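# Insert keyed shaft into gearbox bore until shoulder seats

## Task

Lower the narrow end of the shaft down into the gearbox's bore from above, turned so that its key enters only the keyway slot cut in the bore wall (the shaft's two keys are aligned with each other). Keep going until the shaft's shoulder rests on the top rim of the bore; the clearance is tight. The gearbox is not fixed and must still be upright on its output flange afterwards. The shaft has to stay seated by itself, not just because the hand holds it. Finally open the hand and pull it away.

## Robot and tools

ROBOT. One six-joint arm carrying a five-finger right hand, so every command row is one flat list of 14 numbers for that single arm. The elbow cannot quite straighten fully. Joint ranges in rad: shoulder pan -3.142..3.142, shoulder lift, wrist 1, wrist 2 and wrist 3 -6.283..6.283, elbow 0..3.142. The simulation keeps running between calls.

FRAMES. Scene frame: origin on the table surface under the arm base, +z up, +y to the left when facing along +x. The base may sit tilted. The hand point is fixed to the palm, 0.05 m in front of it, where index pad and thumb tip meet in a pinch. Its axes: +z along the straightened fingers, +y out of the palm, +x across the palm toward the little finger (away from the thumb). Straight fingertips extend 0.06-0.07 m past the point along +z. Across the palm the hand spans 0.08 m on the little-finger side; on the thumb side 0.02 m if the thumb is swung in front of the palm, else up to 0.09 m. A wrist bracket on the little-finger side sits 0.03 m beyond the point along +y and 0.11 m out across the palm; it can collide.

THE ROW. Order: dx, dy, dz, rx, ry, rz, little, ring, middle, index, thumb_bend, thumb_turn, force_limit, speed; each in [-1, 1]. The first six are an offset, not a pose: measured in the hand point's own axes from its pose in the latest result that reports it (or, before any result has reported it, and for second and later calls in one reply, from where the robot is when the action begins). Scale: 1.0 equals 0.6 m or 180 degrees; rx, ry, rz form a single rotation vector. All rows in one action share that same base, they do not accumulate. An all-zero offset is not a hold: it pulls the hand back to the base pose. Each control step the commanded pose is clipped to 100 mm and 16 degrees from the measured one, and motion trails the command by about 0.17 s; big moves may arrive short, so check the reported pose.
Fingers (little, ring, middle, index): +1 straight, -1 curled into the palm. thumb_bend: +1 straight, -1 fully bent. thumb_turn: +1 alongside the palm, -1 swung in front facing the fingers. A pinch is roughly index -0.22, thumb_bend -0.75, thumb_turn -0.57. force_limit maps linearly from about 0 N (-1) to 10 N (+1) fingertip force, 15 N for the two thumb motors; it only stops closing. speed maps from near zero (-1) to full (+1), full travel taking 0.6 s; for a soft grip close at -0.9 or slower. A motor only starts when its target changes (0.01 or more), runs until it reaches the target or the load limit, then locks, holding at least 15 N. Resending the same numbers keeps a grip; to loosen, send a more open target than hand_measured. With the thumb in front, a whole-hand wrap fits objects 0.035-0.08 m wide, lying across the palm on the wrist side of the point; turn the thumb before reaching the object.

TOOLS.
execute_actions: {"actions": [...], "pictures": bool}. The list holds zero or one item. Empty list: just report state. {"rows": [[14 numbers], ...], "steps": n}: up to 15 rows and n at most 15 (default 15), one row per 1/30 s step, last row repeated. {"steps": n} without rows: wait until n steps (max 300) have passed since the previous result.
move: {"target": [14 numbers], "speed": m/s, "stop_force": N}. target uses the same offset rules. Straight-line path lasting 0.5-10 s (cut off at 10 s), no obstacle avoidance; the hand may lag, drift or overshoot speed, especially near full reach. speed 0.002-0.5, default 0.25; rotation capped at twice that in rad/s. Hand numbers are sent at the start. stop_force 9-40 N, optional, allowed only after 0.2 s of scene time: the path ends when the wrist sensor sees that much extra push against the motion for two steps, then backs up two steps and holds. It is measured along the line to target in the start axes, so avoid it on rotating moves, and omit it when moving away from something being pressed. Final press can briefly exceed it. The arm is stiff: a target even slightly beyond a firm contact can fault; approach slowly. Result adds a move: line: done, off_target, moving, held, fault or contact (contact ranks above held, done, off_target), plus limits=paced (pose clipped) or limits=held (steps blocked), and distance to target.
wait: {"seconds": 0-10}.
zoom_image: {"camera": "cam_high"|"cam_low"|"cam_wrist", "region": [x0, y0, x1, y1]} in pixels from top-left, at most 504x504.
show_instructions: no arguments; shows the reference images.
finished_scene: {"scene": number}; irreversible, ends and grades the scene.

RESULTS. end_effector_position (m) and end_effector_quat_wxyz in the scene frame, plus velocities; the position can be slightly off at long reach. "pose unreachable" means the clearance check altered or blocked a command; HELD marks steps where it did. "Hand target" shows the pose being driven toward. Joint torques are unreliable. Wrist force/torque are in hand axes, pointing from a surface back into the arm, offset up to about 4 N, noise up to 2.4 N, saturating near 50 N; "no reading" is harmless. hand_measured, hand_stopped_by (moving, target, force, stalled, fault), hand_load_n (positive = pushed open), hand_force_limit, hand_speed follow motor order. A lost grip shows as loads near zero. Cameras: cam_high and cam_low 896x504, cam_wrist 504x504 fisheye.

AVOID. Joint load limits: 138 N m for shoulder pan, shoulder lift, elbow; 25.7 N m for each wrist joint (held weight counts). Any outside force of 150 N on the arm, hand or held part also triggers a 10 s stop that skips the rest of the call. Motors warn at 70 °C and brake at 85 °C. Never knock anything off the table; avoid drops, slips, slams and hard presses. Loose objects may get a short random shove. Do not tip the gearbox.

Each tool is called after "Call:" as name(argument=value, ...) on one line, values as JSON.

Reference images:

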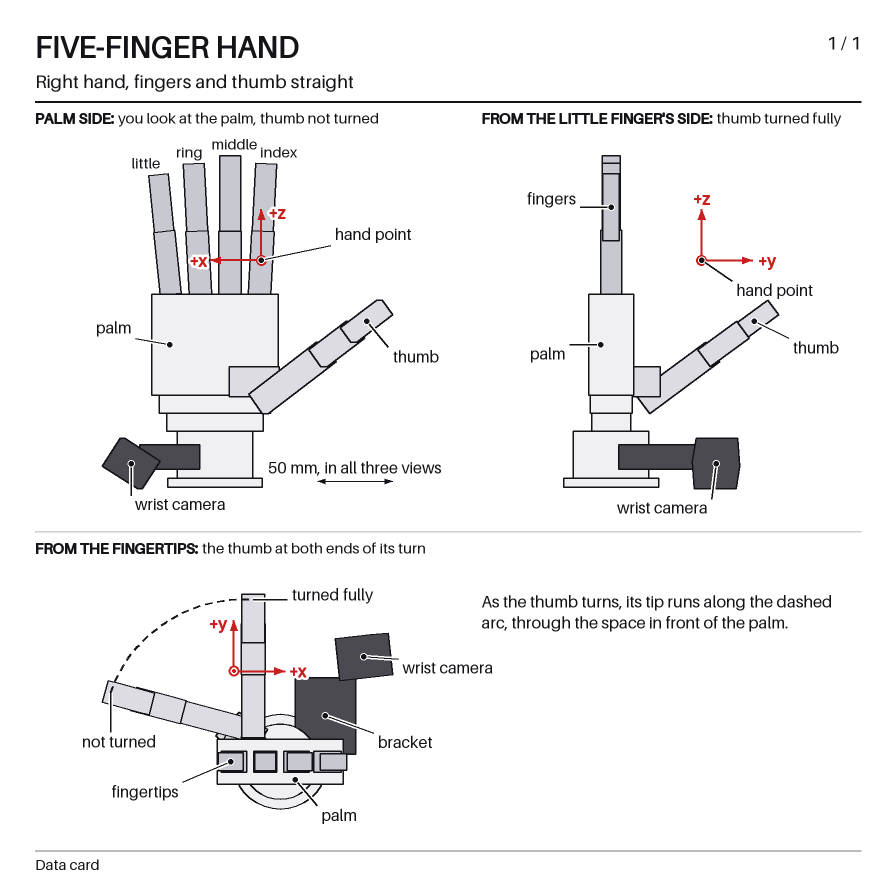

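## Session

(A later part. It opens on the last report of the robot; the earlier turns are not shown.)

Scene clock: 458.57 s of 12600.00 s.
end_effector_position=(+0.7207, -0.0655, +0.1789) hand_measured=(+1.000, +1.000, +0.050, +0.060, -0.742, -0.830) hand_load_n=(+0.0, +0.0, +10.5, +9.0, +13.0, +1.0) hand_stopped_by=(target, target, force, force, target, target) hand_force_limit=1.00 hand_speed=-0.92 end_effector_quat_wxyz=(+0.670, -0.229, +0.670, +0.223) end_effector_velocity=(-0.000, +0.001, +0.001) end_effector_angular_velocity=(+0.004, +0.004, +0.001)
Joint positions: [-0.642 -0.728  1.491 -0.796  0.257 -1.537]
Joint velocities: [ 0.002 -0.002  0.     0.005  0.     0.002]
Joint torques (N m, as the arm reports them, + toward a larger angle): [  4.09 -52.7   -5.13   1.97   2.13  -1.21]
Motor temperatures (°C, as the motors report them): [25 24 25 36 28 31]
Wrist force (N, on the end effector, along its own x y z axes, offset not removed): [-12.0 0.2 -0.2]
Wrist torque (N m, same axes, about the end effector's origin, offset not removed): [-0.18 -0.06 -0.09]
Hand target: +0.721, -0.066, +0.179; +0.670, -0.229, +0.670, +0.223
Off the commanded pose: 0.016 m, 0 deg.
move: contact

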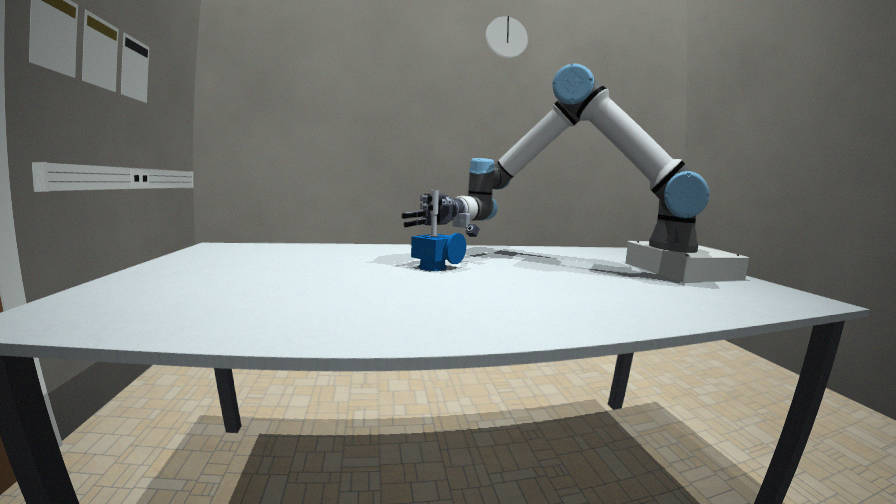

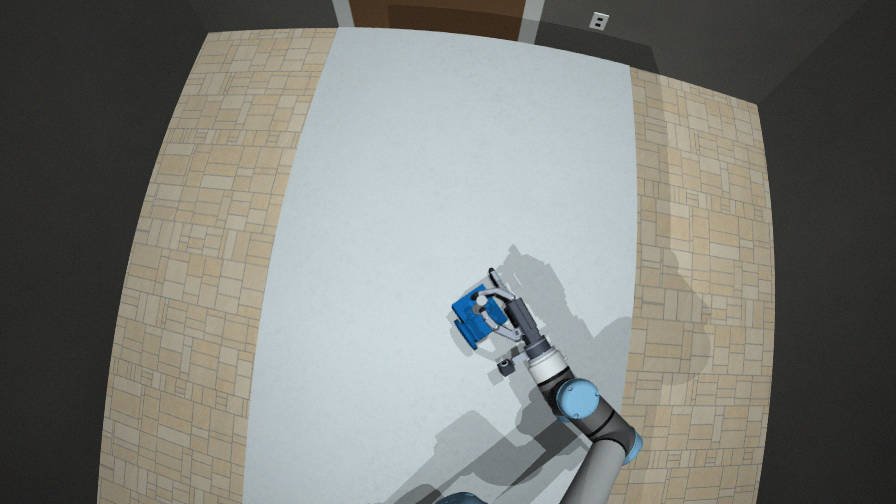

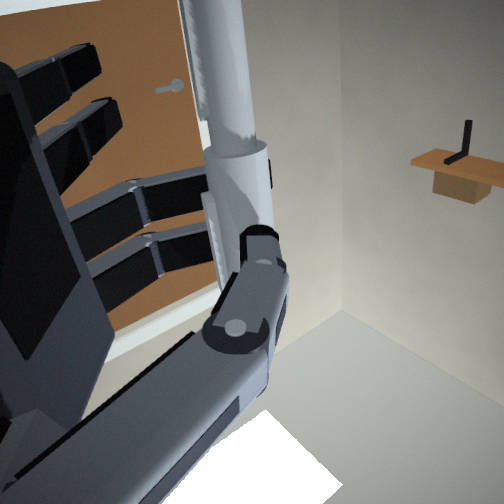

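Call:
move(target=[-0.003,0.0004,-0.0003,-0.012,0,0,1,1,-0.35,-0.35,-0.75,-0.83,1,-0.92], speed=0.015)

Call:
move(target=[0.03,0.0002,0,0,0,0,1,1,-0.35,-0.35,-0.75,-0.83,1,-0.92], speed=0.004, stop_force=10)

Scene clock: 467.07 s of 12600.00 s.
end_effector_position=(+0.7205, -0.0654, +0.1806) hand_measured=(+1.000, +1.000, +0.050, +0.060, -0.742, -0.830) hand_load_n=(+0.0, +0.0, +11.5, +8.5, +12.0, -1.0) hand_stopped_by=(target, target, force, force, target, target) hand_force_limit=1.00 hand_speed=-0.92 end_effector_quat_wxyz=(+0.666, -0.241, +0.666, +0.235) end_effector_velocity=(-0.000, -0.001, -0.000) end_effector_angular_velocity=(-0.001, -0.001, +0.007)
Joint positions: [-0.642 -0.716  1.46  -0.782  0.22  -1.531]
Joint velocities: [-0.002  0.004 -0.008  0.002 -0.008 -0.   ]
Joint torques (N m, as the arm reports them, + toward a larger angle): [ -9.29 -46.56 -24.12   1.64  -2.9    1.74]
Motor temperatures (°C, as the motors report them): [25 24 25 36 28 31]
Wrist force (N, on the end effector, along its own x y z axes, offset not removed): [3.0 -1.4 1.7]
Wrist torque (N m, same axes, about the end effector's origin, offset not removed): [-0.24 0.21 0.00]
Hand target: +0.720, -0.065, +0.181; +0.665, -0.242, +0.666, +0.236
Off the commanded pose: 0.000 m, 0 deg.
After step 90, 4.03 s passed at rest.
move: done

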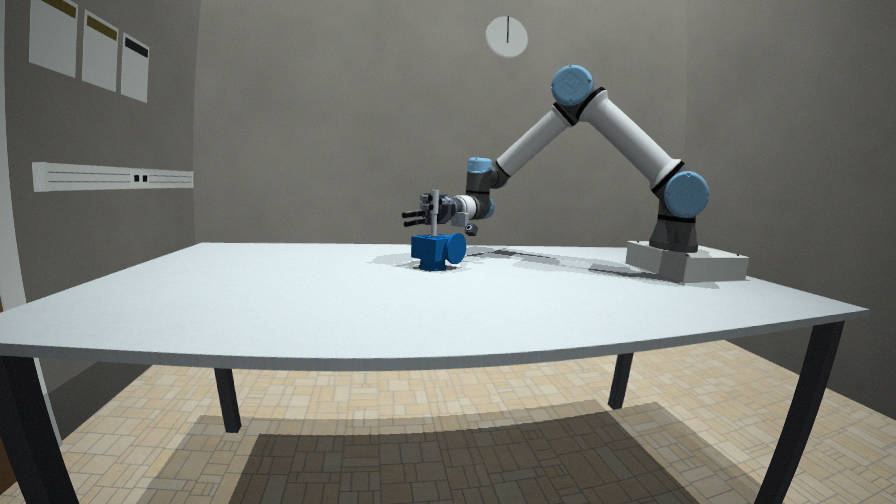

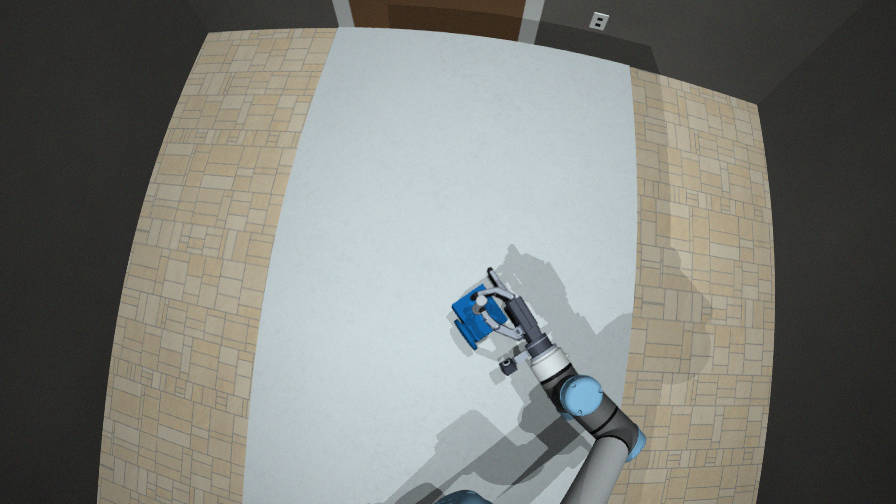

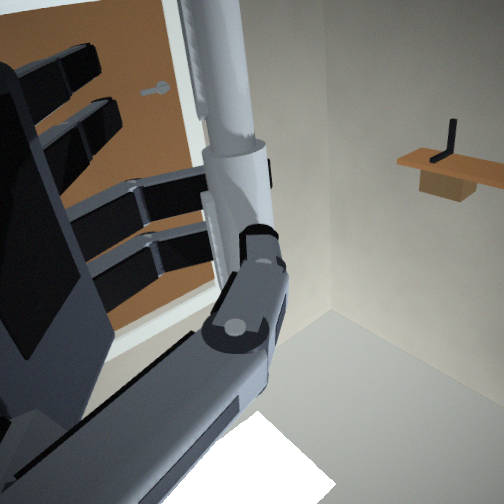

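Scene clock: 467.63 s of 12600.00 s.
end_effector_position=(+0.7205, -0.0655, +0.1798) hand_measured=(+1.000, +1.000, +0.050, +0.060, -0.742, -0.830) hand_load_n=(+0.0, +0.0, +11.5, +9.0, +12.0, +0.5) hand_stopped_by=(target, target, force, force, target, target) hand_force_limit=1.00 hand_speed=-0.92 end_effector_quat_wxyz=(+0.666, -0.241, +0.666, +0.235) end_effector_velocity=(-0.000, -0.001, +0.001) end_effector_angular_velocity=(+0.003, +0.003, -0.002)
Joint positions: [-0.642 -0.715  1.46  -0.784  0.22  -1.531]
Joint velocities: [-0.001 -0.002 -0.     0.006  0.001  0.   ]
Joint torques (N m, as the arm reports them, + toward a larger angle): [ -7.84 -55.54 -11.62   1.82  -0.02  -0.69]
Motor temperatures (°C, as the motors report them): [25 24 25 36 28 31]
Wrist force (N, on the end effector, along its own x y z axes, offset not removed): [-6.0 0.8 0.5]
Wrist torque (N m, same axes, about the end effector's origin, offset not removed): [0.03 -0.14 -0.04]
Hand target: +0.720, -0.065, +0.180; +0.666, -0.242, +0.666, +0.235
Off the commanded pose: 0.017 m, 0 deg.
move: contact

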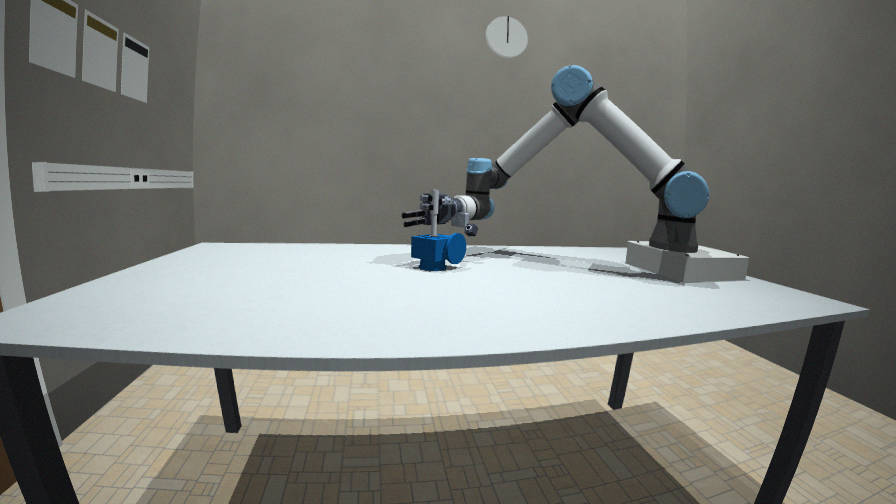

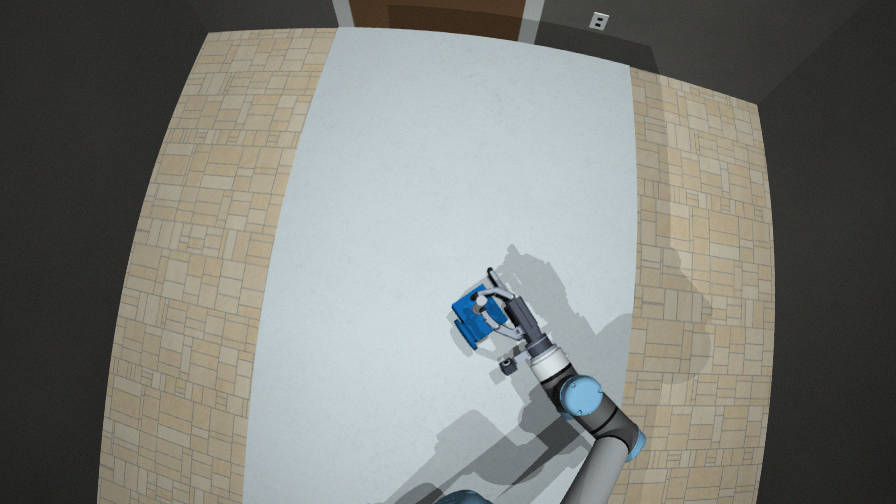

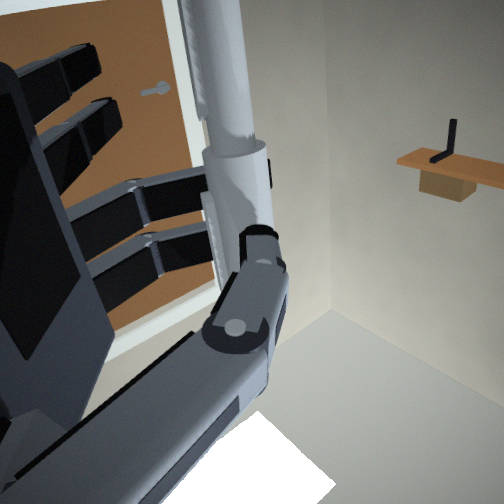

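Call:
move(target=[-0.003,0,0.0022,0,0.0028,0,1,1,-0.35,-0.35,-0.75,-0.83,1,-0.92], speed=0.005)

Call:
move(target=[0.03,0.0002,0.0002,0,0,0,1,1,-0.35,-0.35,-0.75,-0.83,1,-0.92], speed=0.004, stop_force=12)

Scene clock: 475.70 s of 12600.00 s.
end_effector_position=(+0.7214, -0.0646, +0.1816) hand_measured=(+1.000, +1.000, +0.050, +0.060, -0.742, -0.830) hand_load_n=(+0.0, +0.0, +11.5, +8.5, +12.0, -1.5) hand_stopped_by=(target, target, force, force, target, target) hand_force_limit=1.00 hand_speed=-0.92 end_effector_quat_wxyz=(+0.663, -0.242, +0.669, +0.234) end_effector_velocity=(+0.001, +0.000, +0.001) end_effector_angular_velocity=(-0.004, +0.001, +0.000)
Joint positions: [-0.641 -0.714  1.444 -0.732  0.222 -1.568]
Joint velocities: [ 0.001  0.    -0.008  0.023  0.    -0.017]
Joint torques (N m, as the arm reports them, + toward a larger angle): [  4.47 -50.85 -25.36   1.79   2.1   -0.83]
Motor temperatures (°C, as the motors report them): [25 24 25 36 28 31]
Wrist force (N, on the end effector, along its own x y z axes, offset not removed): [7.8 0.2 1.0]
Wrist torque (N m, same axes, about the end effector's origin, offset not removed): [-0.03 0.38 -0.27]
Hand target: +0.721, -0.065, +0.182; +0.663, -0.242, +0.669, +0.234
Off the commanded pose: 0.000 m, 0 deg.
After step 90, 3.97 s passed at rest.
move: done

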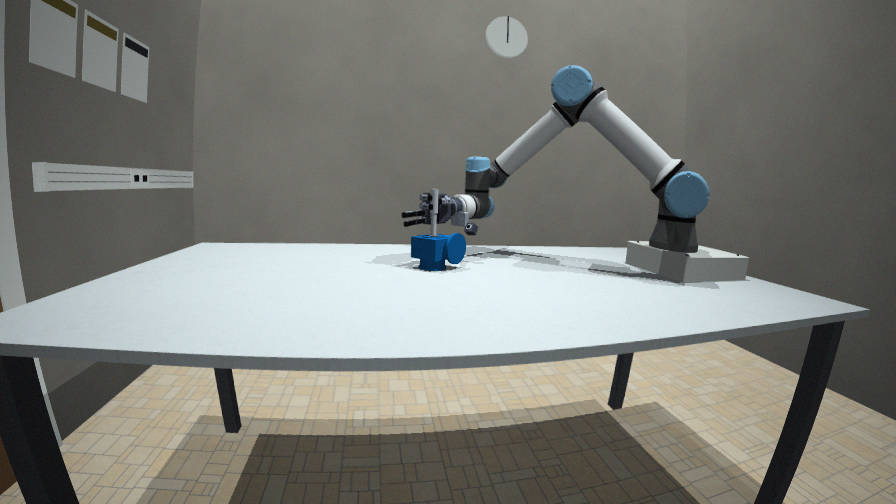

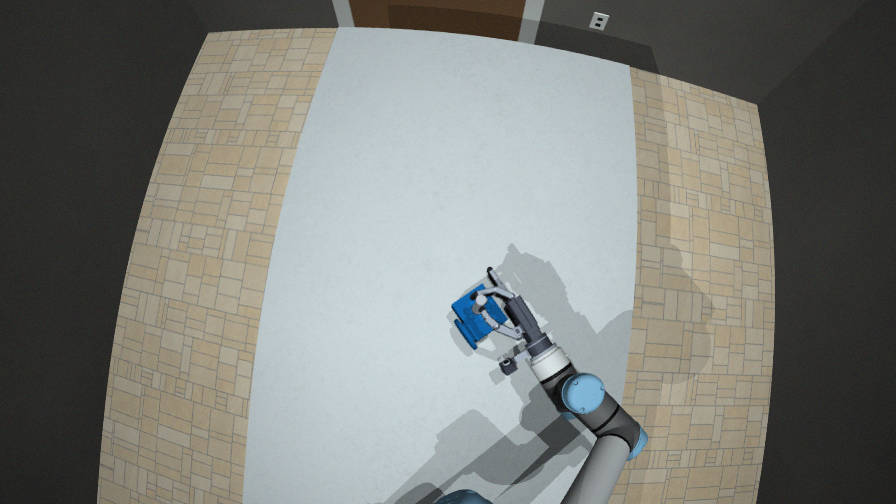

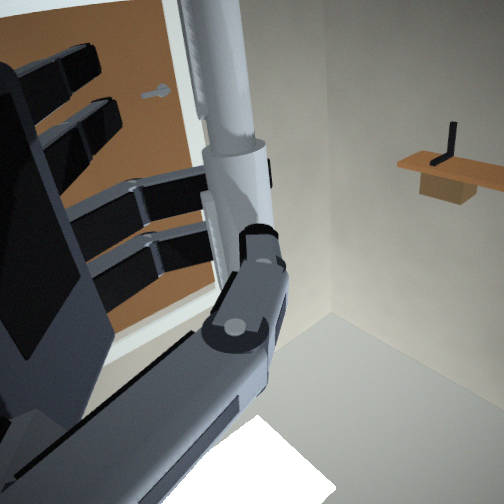

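Scene clock: 476.27 s of 12600.00 s.
end_effector_position=(+0.7215, -0.0647, +0.1808) hand_measured=(+1.000, +1.000, +0.050, +0.060, -0.742, -0.830) hand_load_n=(+0.0, +0.0, +11.5, +9.0, +12.0, +0.5) hand_stopped_by=(target, target, force, force, target, target) hand_force_limit=1.00 hand_speed=-0.92 end_effector_quat_wxyz=(+0.663, -0.242, +0.669, +0.234) end_effector_velocity=(-0.000, +0.000, +0.001) end_effector_angular_velocity=(+0.002, +0.002, +0.001)
Joint positions: [-0.641 -0.712  1.444 -0.733  0.222 -1.568]
Joint velocities: [-0.    -0.002  0.     0.004 -0.001  0.   ]
Joint torques (N m, as the arm reports them, + toward a larger angle): [  3.47 -51.57 -10.49   1.88   1.85  -0.26]
Motor temperatures (°C, as the motors report them): [25 24 25 36 28 31]
Wrist force (N, on the end effector, along its own x y z axes, offset not removed): [-13.4 -0.5 -0.1]
Wrist torque (N m, same axes, about the end effector's origin, offset not removed): [0.01 -0.19 -0.23]
Hand target: +0.721, -0.065, +0.181; +0.663, -0.242, +0.668, +0.234
Off the commanded pose: 0.017 m, 0 deg.
move: contact

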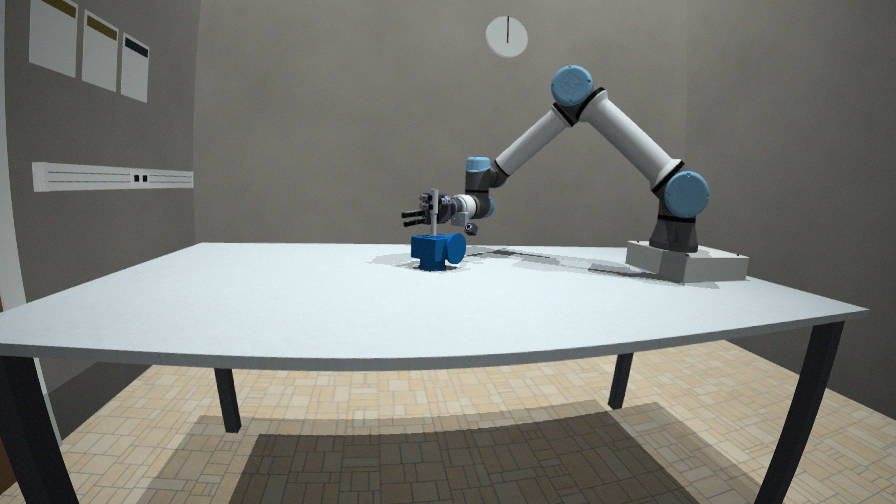

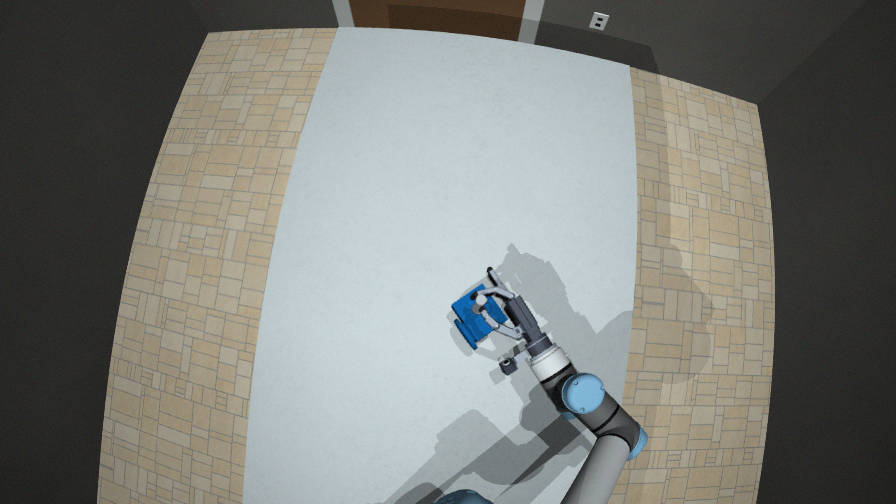

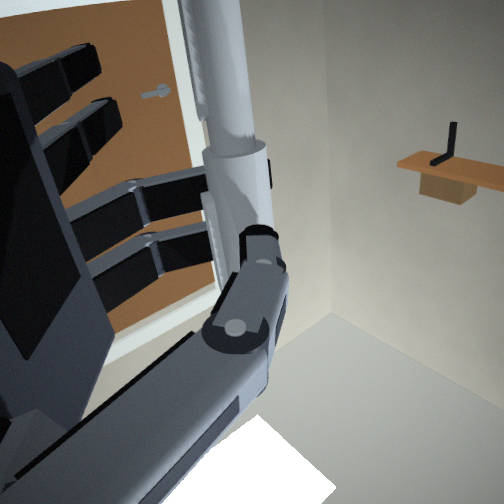

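Call:
move(target=[-0.0005,0,-0.003,0,-0.0056,0,1,1,-0.35,-0.35,-0.75,-0.83,1,-0.92], speed=0.006)

Call:
move(target=[0.03,0.0002,-0.0003,0,0,0,1,1,-0.35,-0.35,-0.75,-0.83,1,-0.92], speed=0.004, stop_force=12)

Scene clock: 484.53 s of 12600.00 s.
end_effector_position=(+0.7201, -0.0658, +0.1812) hand_measured=(+1.000, +1.000, +0.050, +0.060, -0.742, -0.830) hand_load_n=(+0.0, +0.0, +12.0, +8.5, +12.0, -1.0) hand_stopped_by=(target, target, force, force, target, target) hand_force_limit=1.00 hand_speed=-0.92 end_effector_quat_wxyz=(+0.668, -0.240, +0.663, +0.236) end_effector_velocity=(-0.001, -0.001, -0.000) end_effector_angular_velocity=(+0.001, -0.005, -0.000)
Joint positions: [-0.643 -0.72   1.475 -0.833  0.221 -1.493]
Joint velocities: [-0.002 -0.002  0.009 -0.028 -0.001  0.019]
Joint torques (N m, as the arm reports them, + toward a larger angle): [ -9.35 -60.56  -8.89  -2.7   -2.61   1.63]
Motor temperatures (°C, as the motors report them): [25 25 25 36 28 31]
Wrist force (N, on the end effector, along its own x y z axes, offset not removed): [0.3 3.1 0.8]
Wrist torque (N m, same axes, about the end effector's origin, offset not removed): [0.52 0.35 -0.03]
Hand target: +0.720, -0.066, +0.181; +0.669, -0.240, +0.663, +0.236
Off the commanded pose: 0.000 m, 0 deg.
After step 90, 3.57 s passed at rest.
move: done

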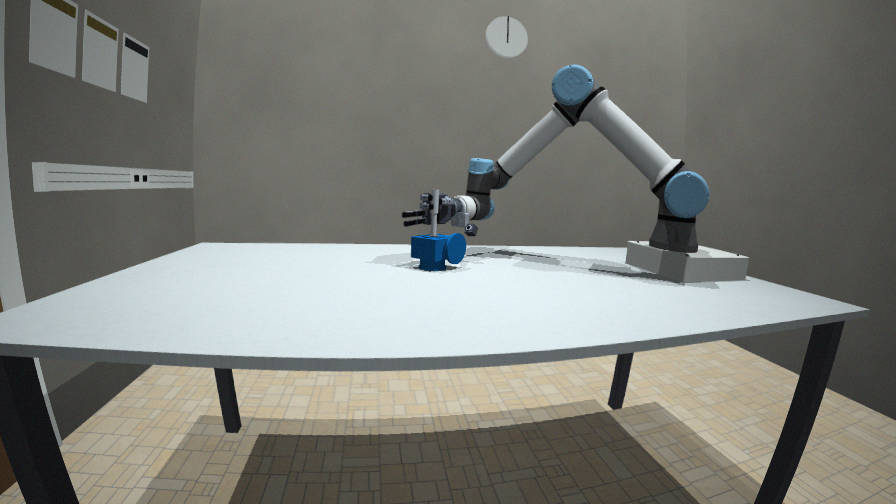

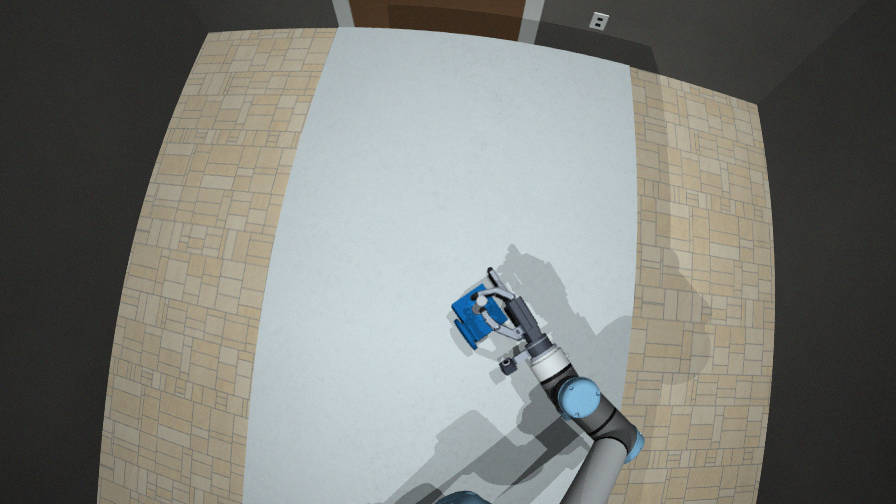

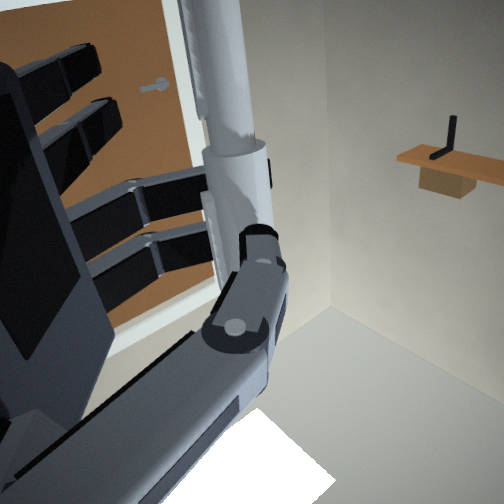

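Scene clock: 485.60 s of 12600.00 s.
end_effector_position=(+0.7201, -0.0658, +0.1784) hand_measured=(+1.000, +1.000, +0.050, +0.060, -0.742, -0.830) hand_load_n=(+0.0, +0.0, +11.0, +7.5, +15.5, +1.0) hand_stopped_by=(target, target, force, force, target, target) hand_force_limit=1.00 hand_speed=-0.92 end_effector_quat_wxyz=(+0.669, -0.241, +0.663, +0.236) end_effector_velocity=(-0.000, +0.001, +0.001) end_effector_angular_velocity=(+0.003, +0.003, +0.003)
Joint positions: [-0.643 -0.716  1.475 -0.837  0.221 -1.493]
Joint velocities: [ 0.001 -0.002  0.     0.004 -0.002  0.001]
Joint torques (N m, as the arm reports them, + toward a larger angle): [  2.55 -54.17 -13.84   1.88  -0.42  -1.94]
Motor temperatures (°C, as the motors report them): [25 25 25 36 28 31]
Wrist force (N, on the end effector, along its own x y z axes, offset not removed): [-11.6 0.2 2.2]
Wrist torque (N m, same axes, about the end effector's origin, offset not removed): [-0.07 0.04 -0.33]
Hand target: +0.720, -0.066, +0.179; +0.669, -0.241, +0.663, +0.236
Off the commanded pose: 0.015 m, 0 deg.
move: contact

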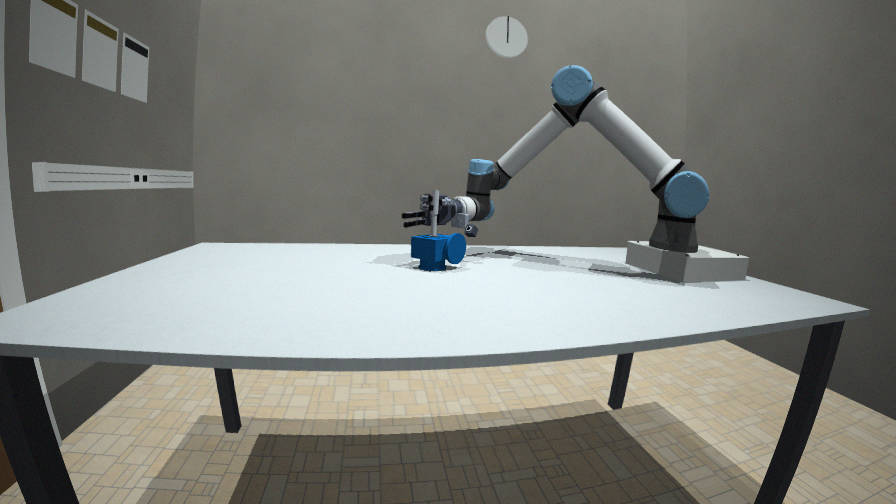

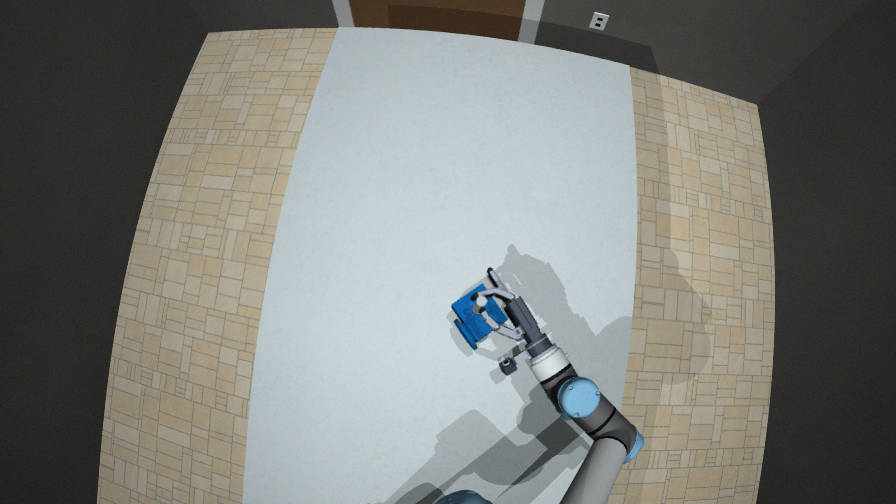

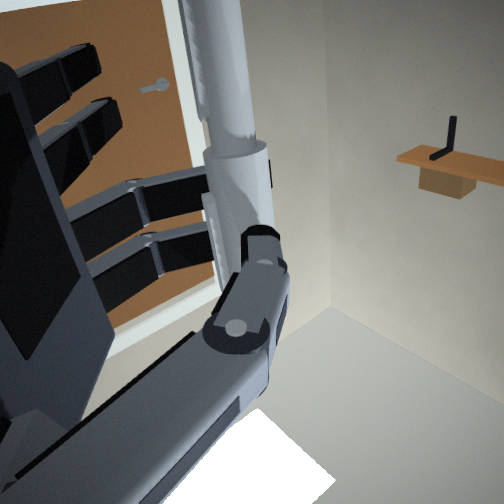

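Call:
move(target=[-0.0008,0.0014,0.0012,0.03,0,0,1,1,-0.35,-0.35,-0.75,-0.83,1,-0.92], speed=0.03)

Call:
move(target=[0.03,0.0002,-0.0003,0,0,0,1,1,-0.35,-0.35,-0.75,-0.83,1,-0.92], speed=0.004, stop_force=11)

Scene clock: 493.83 s of 12600.00 s.
end_effector_position=(+0.7201, -0.0648, +0.1790) hand_measured=(+1.000, +1.000, +0.050, +0.060, -0.742, -0.830) hand_load_n=(+0.0, +0.0, +11.0, +9.0, +12.0, +0.5) hand_stopped_by=(target, target, force, force, target, target) hand_force_limit=1.00 hand_speed=-0.92 end_effector_quat_wxyz=(+0.679, -0.210, +0.673, +0.206) end_effector_velocity=(+0.000, +0.001, -0.000) end_effector_angular_velocity=(-0.000, -0.001, -0.016)
Joint positions: [-0.64  -0.753  1.552 -0.854  0.315 -1.516]
Joint velocities: [ 0.002 -0.006  0.015 -0.007  0.018 -0.003]
Joint torques (N m, as the arm reports them, + toward a larger angle): [  5.57 -58.87  -8.08  -2.62   2.23  -1.6 ]
Motor temperatures (°C, as the motors report them): [25 25 25 36 28 31]
Wrist force (N, on the end effector, along its own x y z axes, offset not removed): [-1.0 0.5 0.0]
Wrist torque (N m, same axes, about the end effector's origin, offset not removed): [0.00 0.47 -0.18]
Hand target: +0.720, -0.065, +0.179; +0.679, -0.209, +0.673, +0.205
Off the commanded pose: 0.000 m, 0 deg.
After step 90, 3.43 s passed at rest.
move: done

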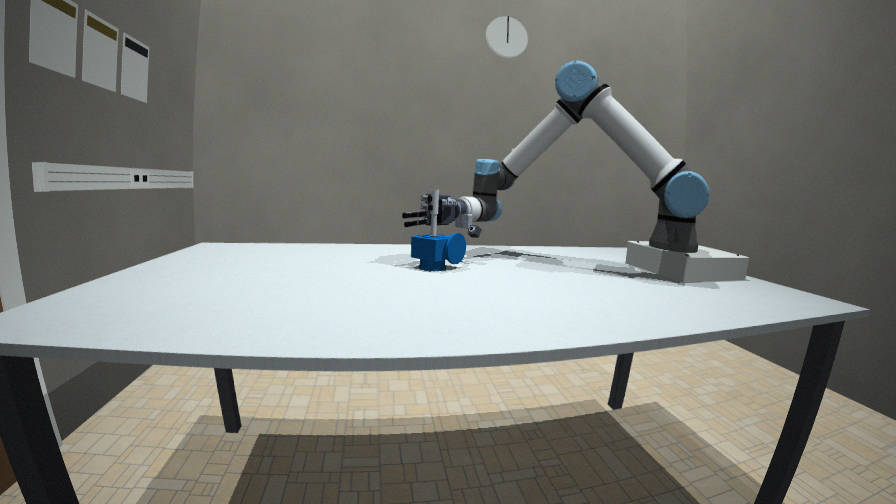

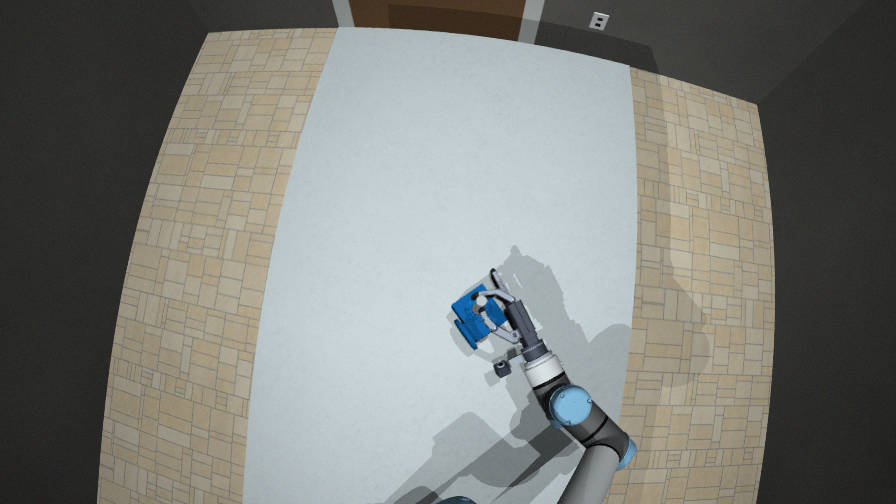

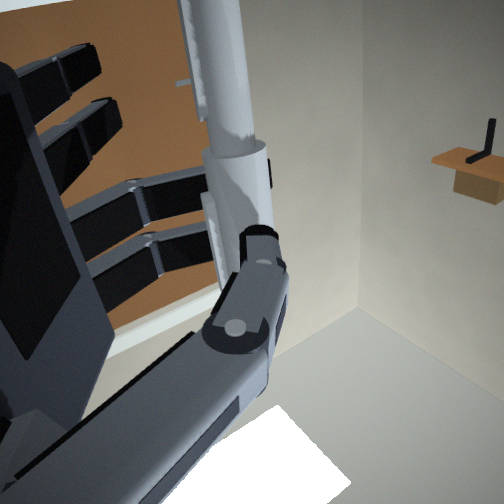

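Scene clock: 495.73 s of 12600.00 s.
end_effector_position=(+0.7201, -0.0648, +0.1728) hand_measured=(+1.000, +1.000, +0.050, +0.060, -0.742, -0.830) hand_load_n=(+0.0, +0.0, +10.5, +8.0, +13.5, +1.5) hand_stopped_by=(target, target, force, force, target, target) hand_force_limit=1.00 hand_speed=-0.92 end_effector_quat_wxyz=(+0.679, -0.210, +0.673, +0.206) end_effector_velocity=(-0.000, +0.000, +0.002) end_effector_angular_velocity=(+0.001, +0.002, -0.000)
Joint positions: [-0.64  -0.743  1.552 -0.864  0.315 -1.516]
Joint velocities: [ 0.    -0.003  0.     0.005  0.001 -0.   ]
Joint torques (N m, as the arm reports them, + toward a larger angle): [  6.62 -52.97  -4.38   2.22  -0.15  -0.4 ]
Motor temperatures (°C, as the motors report them): [25 25 25 36 28 31]
Wrist force (N, on the end effector, along its own x y z axes, offset not removed): [-8.3 -1.8 -2.3]
Wrist torque (N m, same axes, about the end effector's origin, offset not removed): [0.15 0.21 -0.20]
Hand target: +0.720, -0.065, +0.173; +0.679, -0.210, +0.673, +0.206
Off the commanded pose: 0.012 m, 0 deg.
move: contact

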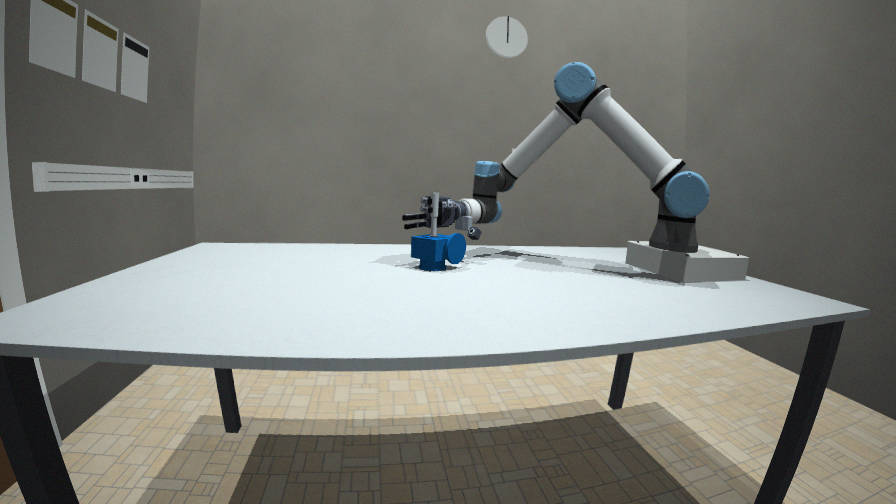

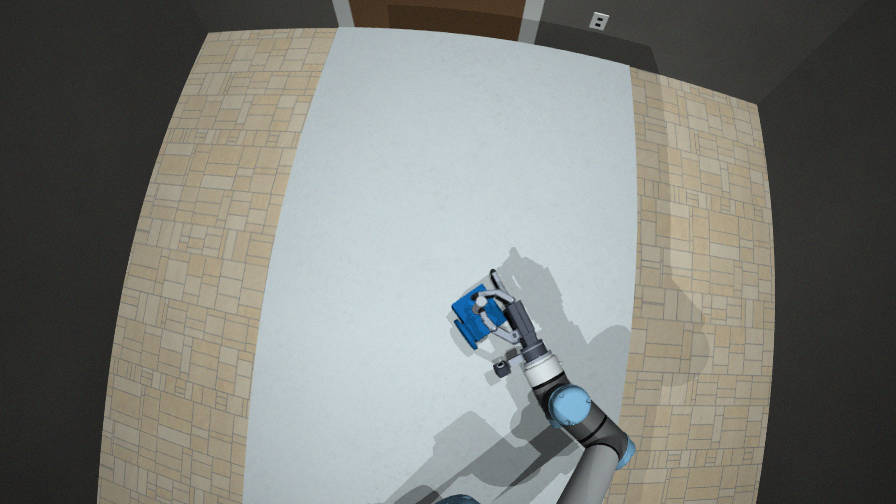

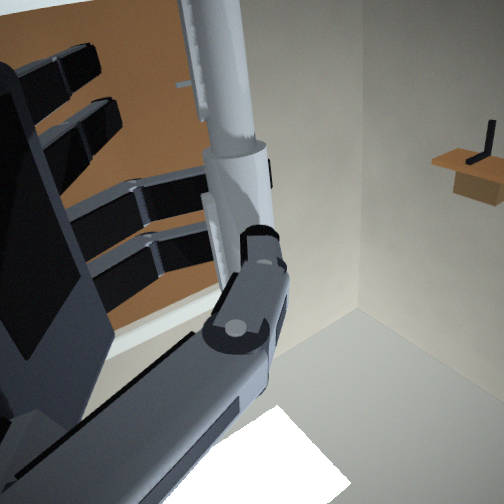

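Call:
execute_actions(actions=[])

Scene clock: 527.70 s of 12600.00 s.
end_effector_position=(+0.7201, -0.0648, +0.1732) hand_measured=(+1.000, +1.000, +0.050, +0.060, -0.742, -0.830) hand_load_n=(+0.0, +0.0, +10.5, +8.0, +13.5, +0.0) hand_stopped_by=(target, target, force, force, target, target) hand_force_limit=1.00 hand_speed=-0.92 end_effector_quat_wxyz=(+0.679, -0.210, +0.673, +0.206) end_effector_velocity=(-0.000, -0.000, -0.000) end_effector_angular_velocity=(-0.001, -0.001, -0.001)
Joint positions: [-0.64  -0.743  1.552 -0.864  0.315 -1.516]
Joint velocities: [-0.     0.     0.001 -0.002  0.    -0.   ]
Joint torques (N m, as the arm reports them, + toward a larger angle): [ -7.25 -60.14 -24.17   1.37   0.41   1.7 ]
Motor temperatures (°C, as the motors report them): [25 25 25 36 28 31]
Wrist force (N, on the end effector, along its own x y z axes, offset not removed): [3.8 1.9 -0.8]
Wrist torque (N m, same axes, about the end effector's origin, offset not removed): [0.44 0.20 -0.01]
Hand target: +0.720, -0.065, +0.173; +0.679, -0.210, +0.673, +0.206
Off the commanded pose: 0.012 m, 0 deg.
Steps of this call (steps 1 to 90: nothing new was sent; then 28.97 s passed at rest). Readings (end_effector_position | what the end effector reports):
1: (+0.7201, -0.0648, +0.1729) | hand_measured=(+1.000, +1.000, +0.050, +0.060, -0.742, -0.830) hand_load_n=(+0.0, +0.0, +10.5, +8.0, +13.5, +1.0) hand_stopped_by=(target, target, force, force, target, target) hand_force_limit=1.00 hand_speed=-0.92
2: (+0.7201, -0.0648, +0.1729) | hand_measured=(+1.000, +1.000, +0.050, +0.060, -0.742, -0.830) hand_load_n=(+0.0, +0.0, +10.5, +8.0, +13.5, +1.0) hand_stopped_by=(target, target, force, force, target, target) hand_force_limit=1.00 hand_speed=-0.92
4: (+0.7201, -0.0648, +0.1730) | hand_measured=(+1.000, +1.000, +0.050, +0.060, -0.742, -0.830) hand_load_n=(+0.0, +0.0, +10.5, +8.0, +13.5, +1.0) hand_stopped_by=(target, target, force, force, target, target) hand_force_limit=1.00 hand_speed=-0.92
8: (+0.7201, -0.0648, +0.1731) | hand_measured=(+1.000, +1.000, +0.050, +0.060, -0.742, -0.830) hand_load_n=(+0.0, +0.0, +10.5, +8.0, +13.5, +0.5) hand_stopped_by=(target, target, force, force, target, target) hand_force_limit=1.00 hand_speed=-0.92
90: the state above

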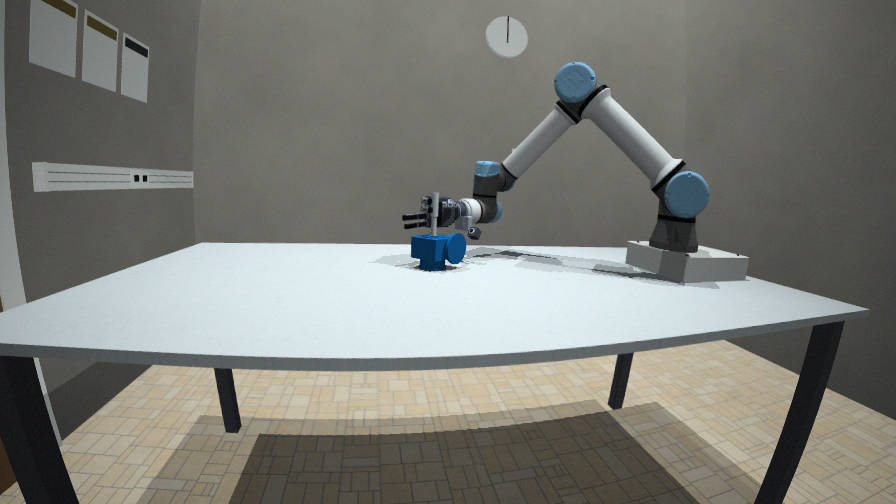

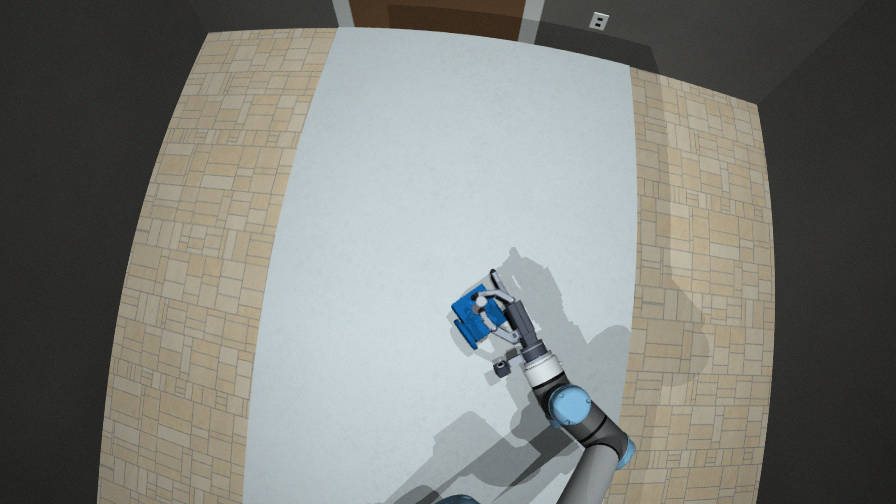

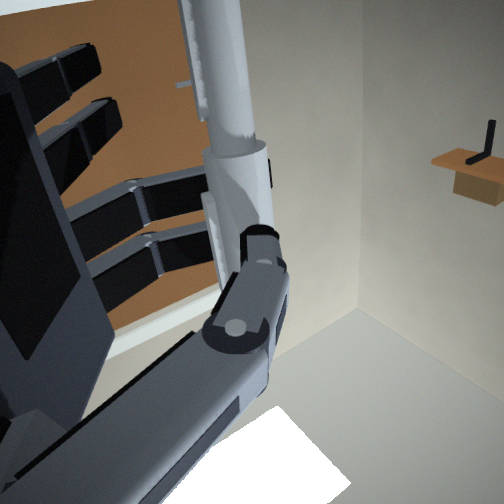

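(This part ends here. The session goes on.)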